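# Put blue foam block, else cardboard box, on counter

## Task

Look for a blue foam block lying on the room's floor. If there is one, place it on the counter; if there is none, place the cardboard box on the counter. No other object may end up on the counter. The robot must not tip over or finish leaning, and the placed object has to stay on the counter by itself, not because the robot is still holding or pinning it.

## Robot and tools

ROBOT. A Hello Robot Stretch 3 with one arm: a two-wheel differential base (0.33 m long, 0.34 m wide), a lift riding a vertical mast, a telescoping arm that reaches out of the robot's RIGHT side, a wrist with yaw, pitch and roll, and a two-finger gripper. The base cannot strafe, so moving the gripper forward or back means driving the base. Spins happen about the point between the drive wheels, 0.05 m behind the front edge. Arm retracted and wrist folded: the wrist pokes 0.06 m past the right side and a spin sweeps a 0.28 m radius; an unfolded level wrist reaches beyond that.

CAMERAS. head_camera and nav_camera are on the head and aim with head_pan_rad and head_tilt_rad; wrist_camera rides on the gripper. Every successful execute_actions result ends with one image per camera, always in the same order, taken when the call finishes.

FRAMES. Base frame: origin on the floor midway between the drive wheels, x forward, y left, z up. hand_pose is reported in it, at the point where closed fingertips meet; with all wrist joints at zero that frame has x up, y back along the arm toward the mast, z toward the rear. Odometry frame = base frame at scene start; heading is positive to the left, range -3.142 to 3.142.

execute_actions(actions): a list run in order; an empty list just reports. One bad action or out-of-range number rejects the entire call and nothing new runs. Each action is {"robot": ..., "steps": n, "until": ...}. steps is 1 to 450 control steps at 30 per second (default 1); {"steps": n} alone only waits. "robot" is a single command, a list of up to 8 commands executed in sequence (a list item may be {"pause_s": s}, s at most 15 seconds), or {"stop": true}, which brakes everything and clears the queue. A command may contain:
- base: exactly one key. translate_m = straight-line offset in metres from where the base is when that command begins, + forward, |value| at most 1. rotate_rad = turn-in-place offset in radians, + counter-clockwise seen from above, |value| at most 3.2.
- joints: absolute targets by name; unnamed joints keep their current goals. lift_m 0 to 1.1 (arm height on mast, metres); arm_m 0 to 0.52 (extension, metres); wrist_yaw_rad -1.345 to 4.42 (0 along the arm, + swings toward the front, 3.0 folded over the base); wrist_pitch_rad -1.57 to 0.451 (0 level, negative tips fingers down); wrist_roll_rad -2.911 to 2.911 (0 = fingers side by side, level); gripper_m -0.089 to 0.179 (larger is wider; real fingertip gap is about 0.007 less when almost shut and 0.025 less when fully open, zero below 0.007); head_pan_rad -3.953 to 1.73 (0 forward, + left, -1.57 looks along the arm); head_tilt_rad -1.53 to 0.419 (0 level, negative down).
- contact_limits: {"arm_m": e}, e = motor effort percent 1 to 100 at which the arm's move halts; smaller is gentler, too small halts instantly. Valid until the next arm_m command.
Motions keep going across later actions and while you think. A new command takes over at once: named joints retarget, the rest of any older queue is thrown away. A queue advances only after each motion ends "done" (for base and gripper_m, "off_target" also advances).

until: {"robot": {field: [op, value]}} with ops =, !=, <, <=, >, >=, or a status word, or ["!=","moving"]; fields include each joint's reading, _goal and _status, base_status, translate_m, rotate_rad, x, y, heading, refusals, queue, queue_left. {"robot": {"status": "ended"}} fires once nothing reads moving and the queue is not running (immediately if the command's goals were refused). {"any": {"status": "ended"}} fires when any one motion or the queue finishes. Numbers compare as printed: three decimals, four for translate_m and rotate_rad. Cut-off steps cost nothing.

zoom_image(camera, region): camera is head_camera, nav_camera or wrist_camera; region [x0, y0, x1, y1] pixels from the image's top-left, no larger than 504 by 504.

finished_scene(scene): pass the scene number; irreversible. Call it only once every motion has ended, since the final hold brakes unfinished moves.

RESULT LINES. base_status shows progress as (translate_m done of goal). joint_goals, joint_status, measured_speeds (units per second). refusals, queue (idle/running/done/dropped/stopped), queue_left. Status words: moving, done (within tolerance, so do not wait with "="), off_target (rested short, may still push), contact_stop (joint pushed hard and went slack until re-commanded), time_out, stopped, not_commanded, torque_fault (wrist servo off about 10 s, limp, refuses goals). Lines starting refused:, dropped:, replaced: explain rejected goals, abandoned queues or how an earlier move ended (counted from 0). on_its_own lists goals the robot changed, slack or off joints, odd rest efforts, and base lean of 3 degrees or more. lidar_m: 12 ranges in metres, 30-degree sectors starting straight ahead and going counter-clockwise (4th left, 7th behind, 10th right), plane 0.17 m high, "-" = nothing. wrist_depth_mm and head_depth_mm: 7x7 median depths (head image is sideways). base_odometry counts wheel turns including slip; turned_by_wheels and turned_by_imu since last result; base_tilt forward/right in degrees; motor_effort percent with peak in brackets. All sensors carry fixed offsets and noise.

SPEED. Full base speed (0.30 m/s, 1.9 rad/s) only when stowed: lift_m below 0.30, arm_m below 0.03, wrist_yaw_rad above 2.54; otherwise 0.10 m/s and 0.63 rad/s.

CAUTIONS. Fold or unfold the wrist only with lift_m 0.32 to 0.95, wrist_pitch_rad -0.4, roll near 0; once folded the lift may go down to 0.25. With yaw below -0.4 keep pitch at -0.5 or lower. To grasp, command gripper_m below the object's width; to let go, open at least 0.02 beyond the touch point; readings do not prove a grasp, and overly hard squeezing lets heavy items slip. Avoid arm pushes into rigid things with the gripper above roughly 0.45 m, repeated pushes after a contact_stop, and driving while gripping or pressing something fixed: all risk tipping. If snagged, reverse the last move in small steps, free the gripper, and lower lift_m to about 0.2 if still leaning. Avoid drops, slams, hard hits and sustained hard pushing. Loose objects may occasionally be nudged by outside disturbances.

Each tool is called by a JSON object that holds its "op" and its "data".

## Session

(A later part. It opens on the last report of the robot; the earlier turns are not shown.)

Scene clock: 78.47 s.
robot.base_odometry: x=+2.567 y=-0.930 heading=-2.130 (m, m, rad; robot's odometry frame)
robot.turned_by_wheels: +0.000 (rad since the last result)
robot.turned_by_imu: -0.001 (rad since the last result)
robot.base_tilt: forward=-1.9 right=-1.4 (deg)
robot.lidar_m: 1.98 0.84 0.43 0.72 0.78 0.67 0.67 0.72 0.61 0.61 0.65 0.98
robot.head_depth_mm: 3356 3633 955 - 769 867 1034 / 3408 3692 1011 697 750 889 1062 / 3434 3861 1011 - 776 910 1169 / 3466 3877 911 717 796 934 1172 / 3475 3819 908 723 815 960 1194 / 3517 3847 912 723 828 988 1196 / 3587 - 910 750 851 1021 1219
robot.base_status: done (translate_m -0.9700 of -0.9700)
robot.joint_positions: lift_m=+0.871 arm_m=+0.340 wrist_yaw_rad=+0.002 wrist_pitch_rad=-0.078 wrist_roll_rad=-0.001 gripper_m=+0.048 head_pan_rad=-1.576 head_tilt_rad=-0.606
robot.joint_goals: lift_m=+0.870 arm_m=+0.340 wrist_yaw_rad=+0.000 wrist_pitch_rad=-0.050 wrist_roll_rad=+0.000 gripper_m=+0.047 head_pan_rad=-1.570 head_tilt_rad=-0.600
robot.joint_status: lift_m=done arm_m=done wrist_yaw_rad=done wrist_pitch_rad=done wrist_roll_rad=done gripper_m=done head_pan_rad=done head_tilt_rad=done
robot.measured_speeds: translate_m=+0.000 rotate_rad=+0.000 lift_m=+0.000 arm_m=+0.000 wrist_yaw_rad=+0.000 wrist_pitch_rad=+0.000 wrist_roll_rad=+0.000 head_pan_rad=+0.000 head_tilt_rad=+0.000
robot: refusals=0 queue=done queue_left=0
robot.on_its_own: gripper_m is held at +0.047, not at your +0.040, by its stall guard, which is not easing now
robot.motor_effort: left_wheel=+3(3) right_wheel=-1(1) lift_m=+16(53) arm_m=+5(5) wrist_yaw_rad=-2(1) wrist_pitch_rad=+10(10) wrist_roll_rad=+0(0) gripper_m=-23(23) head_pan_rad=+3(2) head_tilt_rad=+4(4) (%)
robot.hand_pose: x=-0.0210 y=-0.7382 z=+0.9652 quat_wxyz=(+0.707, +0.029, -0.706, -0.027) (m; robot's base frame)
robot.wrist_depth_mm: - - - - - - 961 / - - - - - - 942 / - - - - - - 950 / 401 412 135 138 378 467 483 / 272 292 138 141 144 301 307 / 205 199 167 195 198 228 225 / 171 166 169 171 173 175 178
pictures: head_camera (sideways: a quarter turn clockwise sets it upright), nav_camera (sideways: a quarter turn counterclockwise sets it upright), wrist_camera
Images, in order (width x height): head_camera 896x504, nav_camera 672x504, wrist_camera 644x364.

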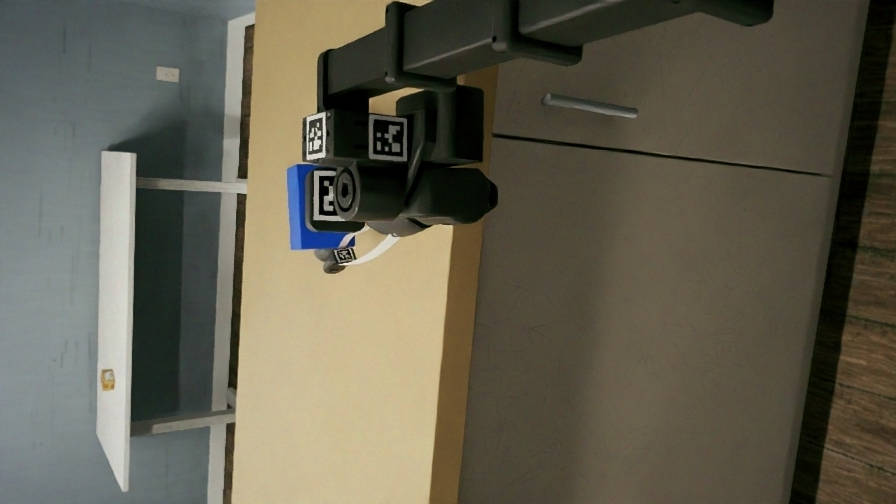

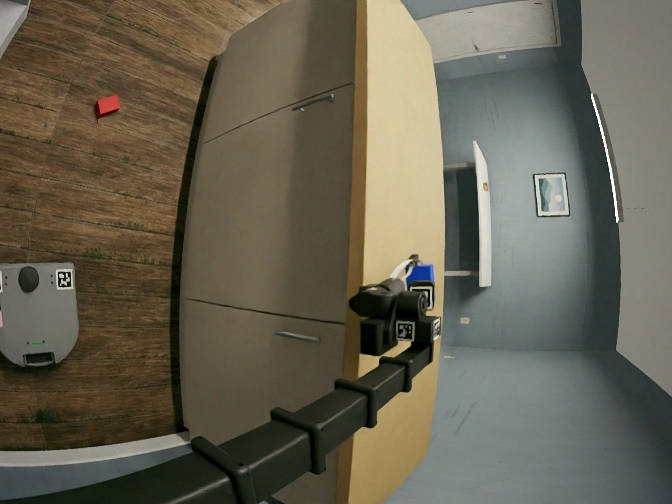

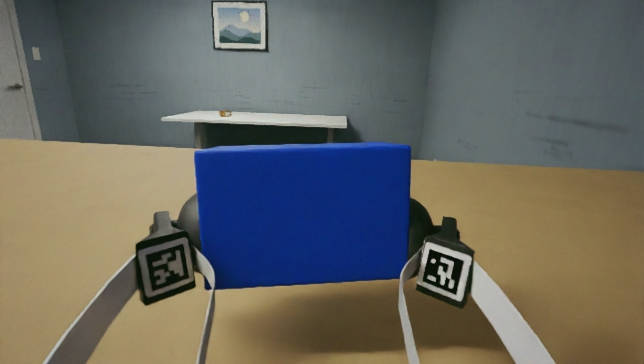

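{"op": "execute_actions", "data": {"actions": [{"robot":{"joints":{"lift_m":0.845}},"steps":100,"until":{"robot":{"status":"ended"}}}]}}

Scene clock: 79.63 s.
robot.base_odometry: x=+2.567 y=-0.930 heading=-2.130 (m, m, rad; robot's odometry frame)
robot.turned_by_wheels: +0.000 (rad since the last result)
robot.turned_by_imu: +0.000 (rad since the last result)
robot.base_tilt: forward=-1.9 right=-1.4 (deg)
robot.lidar_m: 1.97 0.85 0.43 0.72 0.78 0.68 0.67 0.72 0.61 0.60 0.65 0.98
robot.head_depth_mm: 3365 3654 904 720 - 877 1050 / 3370 3722 957 - 752 888 1066 / 3402 3783 956 - 777 911 1173 / 3466 3810 956 719 796 934 1173 / 3469 3873 908 723 814 963 1196 / 3526 3845 911 722 831 991 1194 / 3583 - 913 752 854 1020 1224
robot.base_status: done (translate_m -0.9700 of -0.9700)
robot.joint_positions: lift_m=+0.846 arm_m=+0.340 wrist_yaw_rad=+0.002 wrist_pitch_rad=-0.078 wrist_roll_rad=-0.001 gripper_m=+0.048 head_pan_rad=-1.576 head_tilt_rad=-0.606
robot.joint_goals: lift_m=+0.845 arm_m=+0.340 wrist_yaw_rad=+0.000 wrist_pitch_rad=-0.050 wrist_roll_rad=+0.000 gripper_m=+0.047 head_pan_rad=-1.570 head_tilt_rad=-0.600
robot.joint_status: lift_m=done arm_m=done wrist_yaw_rad=done wrist_pitch_rad=done wrist_roll_rad=done gripper_m=done head_pan_rad=done head_tilt_rad=done
robot.measured_speeds: translate_m=+0.000 rotate_rad=+0.000 lift_m=+0.000 arm_m=+0.000 wrist_yaw_rad=+0.000 wrist_pitch_rad=+0.000 wrist_roll_rad=+0.000 head_pan_rad=+0.000 head_tilt_rad=+0.000
robot: refusals=0 queue=done queue_left=0
robot.on_its_own: gripper_m is held at +0.047, not at your +0.040, by its stall guard, which is not easing now
robot.motor_effort: left_wheel=+3(2) right_wheel=-2(2) lift_m=+16(17) arm_m=+5(5) wrist_yaw_rad=-2(2) wrist_pitch_rad=+9(10) wrist_roll_rad=+0(0) gripper_m=-22(22) head_pan_rad=+3(2) head_tilt_rad=+3(3) (%)
robot.hand_pose: x=-0.0210 y=-0.7382 z=+0.9402 quat_wxyz=(+0.707, +0.029, -0.706, -0.027) (m; robot's base frame)
robot.wrist_depth_mm: - - - - - - 963 / - - - - - - 962 / 617 - - - - - 935 / 323 332 135 138 302 376 389 / 218 236 138 141 144 242 247 / 165 160 148 156 159 183 181 / - 134 136 137 139 141 142
pictures: head_camera (sideways: a quarter turn clockwise sets it upright), nav_camera (sideways: a quarter turn counterclockwise sets it upright), wrist_camera
Images, in order (width x height): head_camera 896x504, nav_camera 672x504, wrist_camera 644x364.

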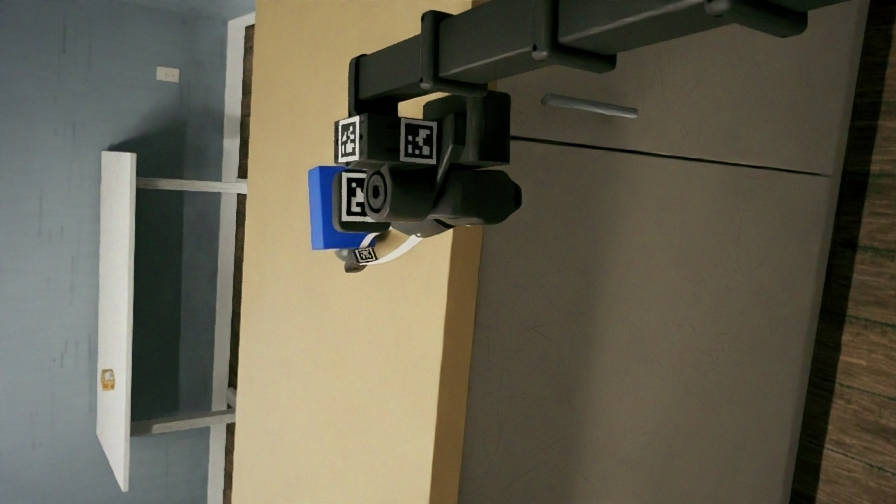

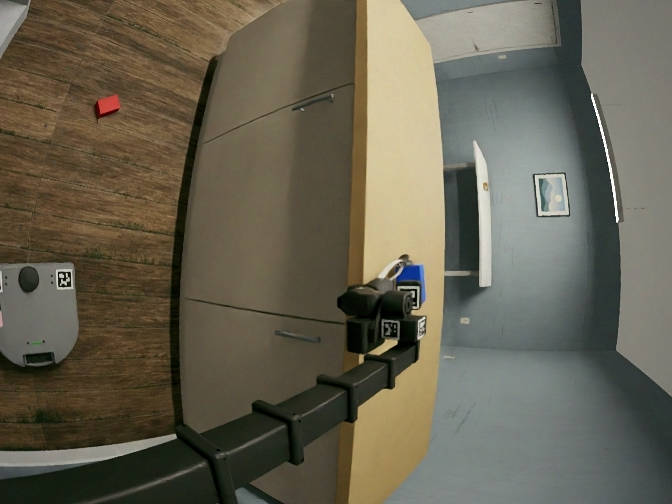

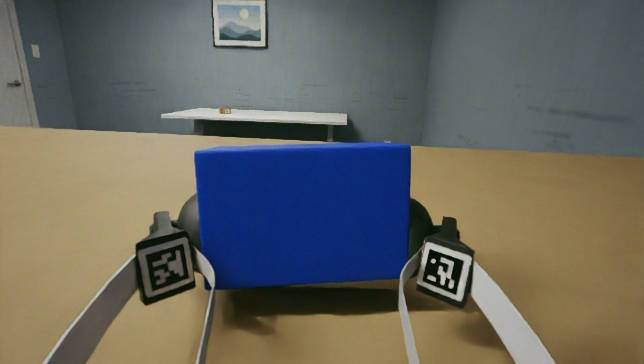

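{"op": "execute_actions", "data": {"actions": [{"robot":[{"joints":{"lift_m":0.832}},{"joints":{"gripper_m":0.13}},{"joints":{"arm_m":0.15}}],"steps":300,"until":{"robot":{"status":"ended"}}}]}}

Scene clock: 84.40 s.
robot.base_odometry: x=+2.567 y=-0.930 heading=-2.130 (m, m, rad; robot's odometry frame)
robot.turned_by_wheels: +0.000 (rad since the last result)
robot.turned_by_imu: -0.001 (rad since the last result)
robot.base_tilt: forward=-1.9 right=-1.3 (deg)
robot.lidar_m: 1.97 0.84 0.43 0.72 0.78 0.68 0.67 0.72 0.61 0.61 0.65 0.98
robot.head_depth_mm: 3309 3630 906 689 - - 1056 / 3395 3711 906 693 - - 1066 / 3396 3755 864 693 - - 1171 / 3428 3758 908 718 798 941 1167 / 3475 3865 908 723 814 962 1196 / 3507 3845 910 722 833 989 1200 / 3539 - 912 751 856 1021 1221
robot.base_status: done (translate_m -0.9700 of -0.9700)
robot.joint_positions: lift_m=+0.833 arm_m=+0.150 wrist_yaw_rad=+0.002 wrist_pitch_rad=-0.067 wrist_roll_rad=-0.001 gripper_m=+0.130 head_pan_rad=-1.576 head_tilt_rad=-0.606
robot.joint_goals: lift_m=+0.832 arm_m=+0.150 wrist_yaw_rad=+0.000 wrist_pitch_rad=-0.050 wrist_roll_rad=+0.000 gripper_m=+0.130 head_pan_rad=-1.570 head_tilt_rad=-0.600
robot.joint_status: lift_m=done arm_m=done wrist_yaw_rad=done wrist_pitch_rad=done wrist_roll_rad=done gripper_m=done head_pan_rad=done head_tilt_rad=done
robot.measured_speeds: translate_m=+0.000 rotate_rad=+0.000 lift_m=+0.000 arm_m=+0.000 wrist_yaw_rad=+0.000 wrist_pitch_rad=+0.000 wrist_roll_rad=+0.000 head_pan_rad=+0.000 head_tilt_rad=+0.000
robot: refusals=0 queue=done queue_left=0
robot.motor_effort: left_wheel=+3(3) right_wheel=-1(2) lift_m=+16(17) arm_m=-5(5) wrist_yaw_rad=-1(1) wrist_pitch_rad=+6(10) wrist_roll_rad=+0(0) gripper_m=+1(92) head_pan_rad=+3(3) head_tilt_rad=+3(3) (%)
robot.hand_pose: x=-0.0210 y=-0.5494 z=+0.9301 quat_wxyz=(+0.707, +0.025, -0.706, -0.023) (m; robot's base frame)
robot.wrist_depth_mm: - - - - - - 928 / - - - - - - 929 / 598 620 653 320 - - 832 / 300 309 314 321 339 351 361 / 220 225 211 212 215 237 226 / 255 253 218 211 205 196 194 / 270 263 255 248 241 234 224
pictures: head_camera (sideways: a quarter turn clockwise sets it upright), nav_camera (sideways: a quarter turn counterclockwise sets it upright), wrist_camera
Images, in order (width x height): head_camera 896x504, nav_camera 672x504, wrist_camera 644x364.

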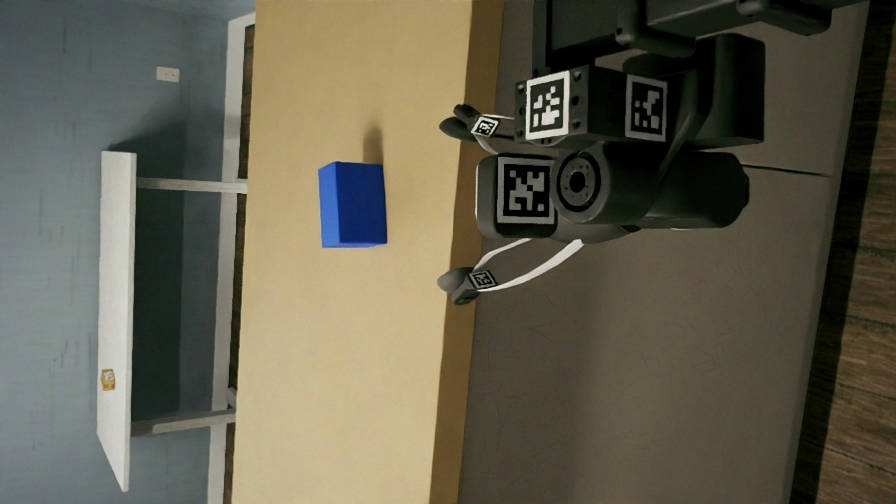

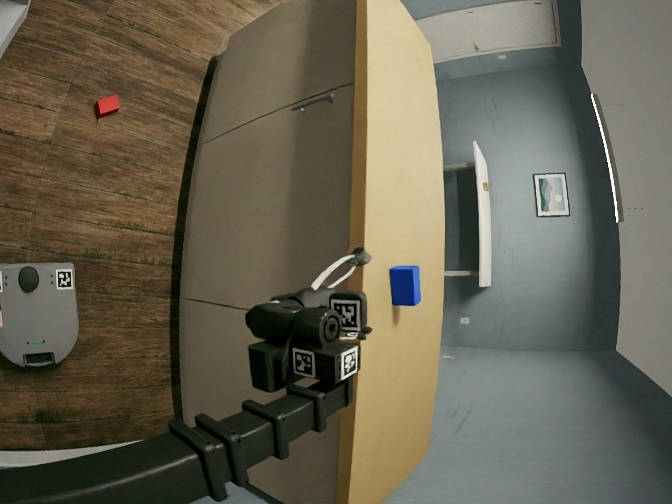

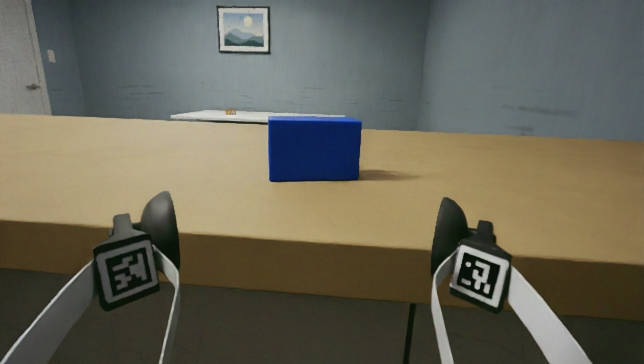

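{"op": "finished_scene", "data": {"scene": 1}}

The scene is finished: the task was done.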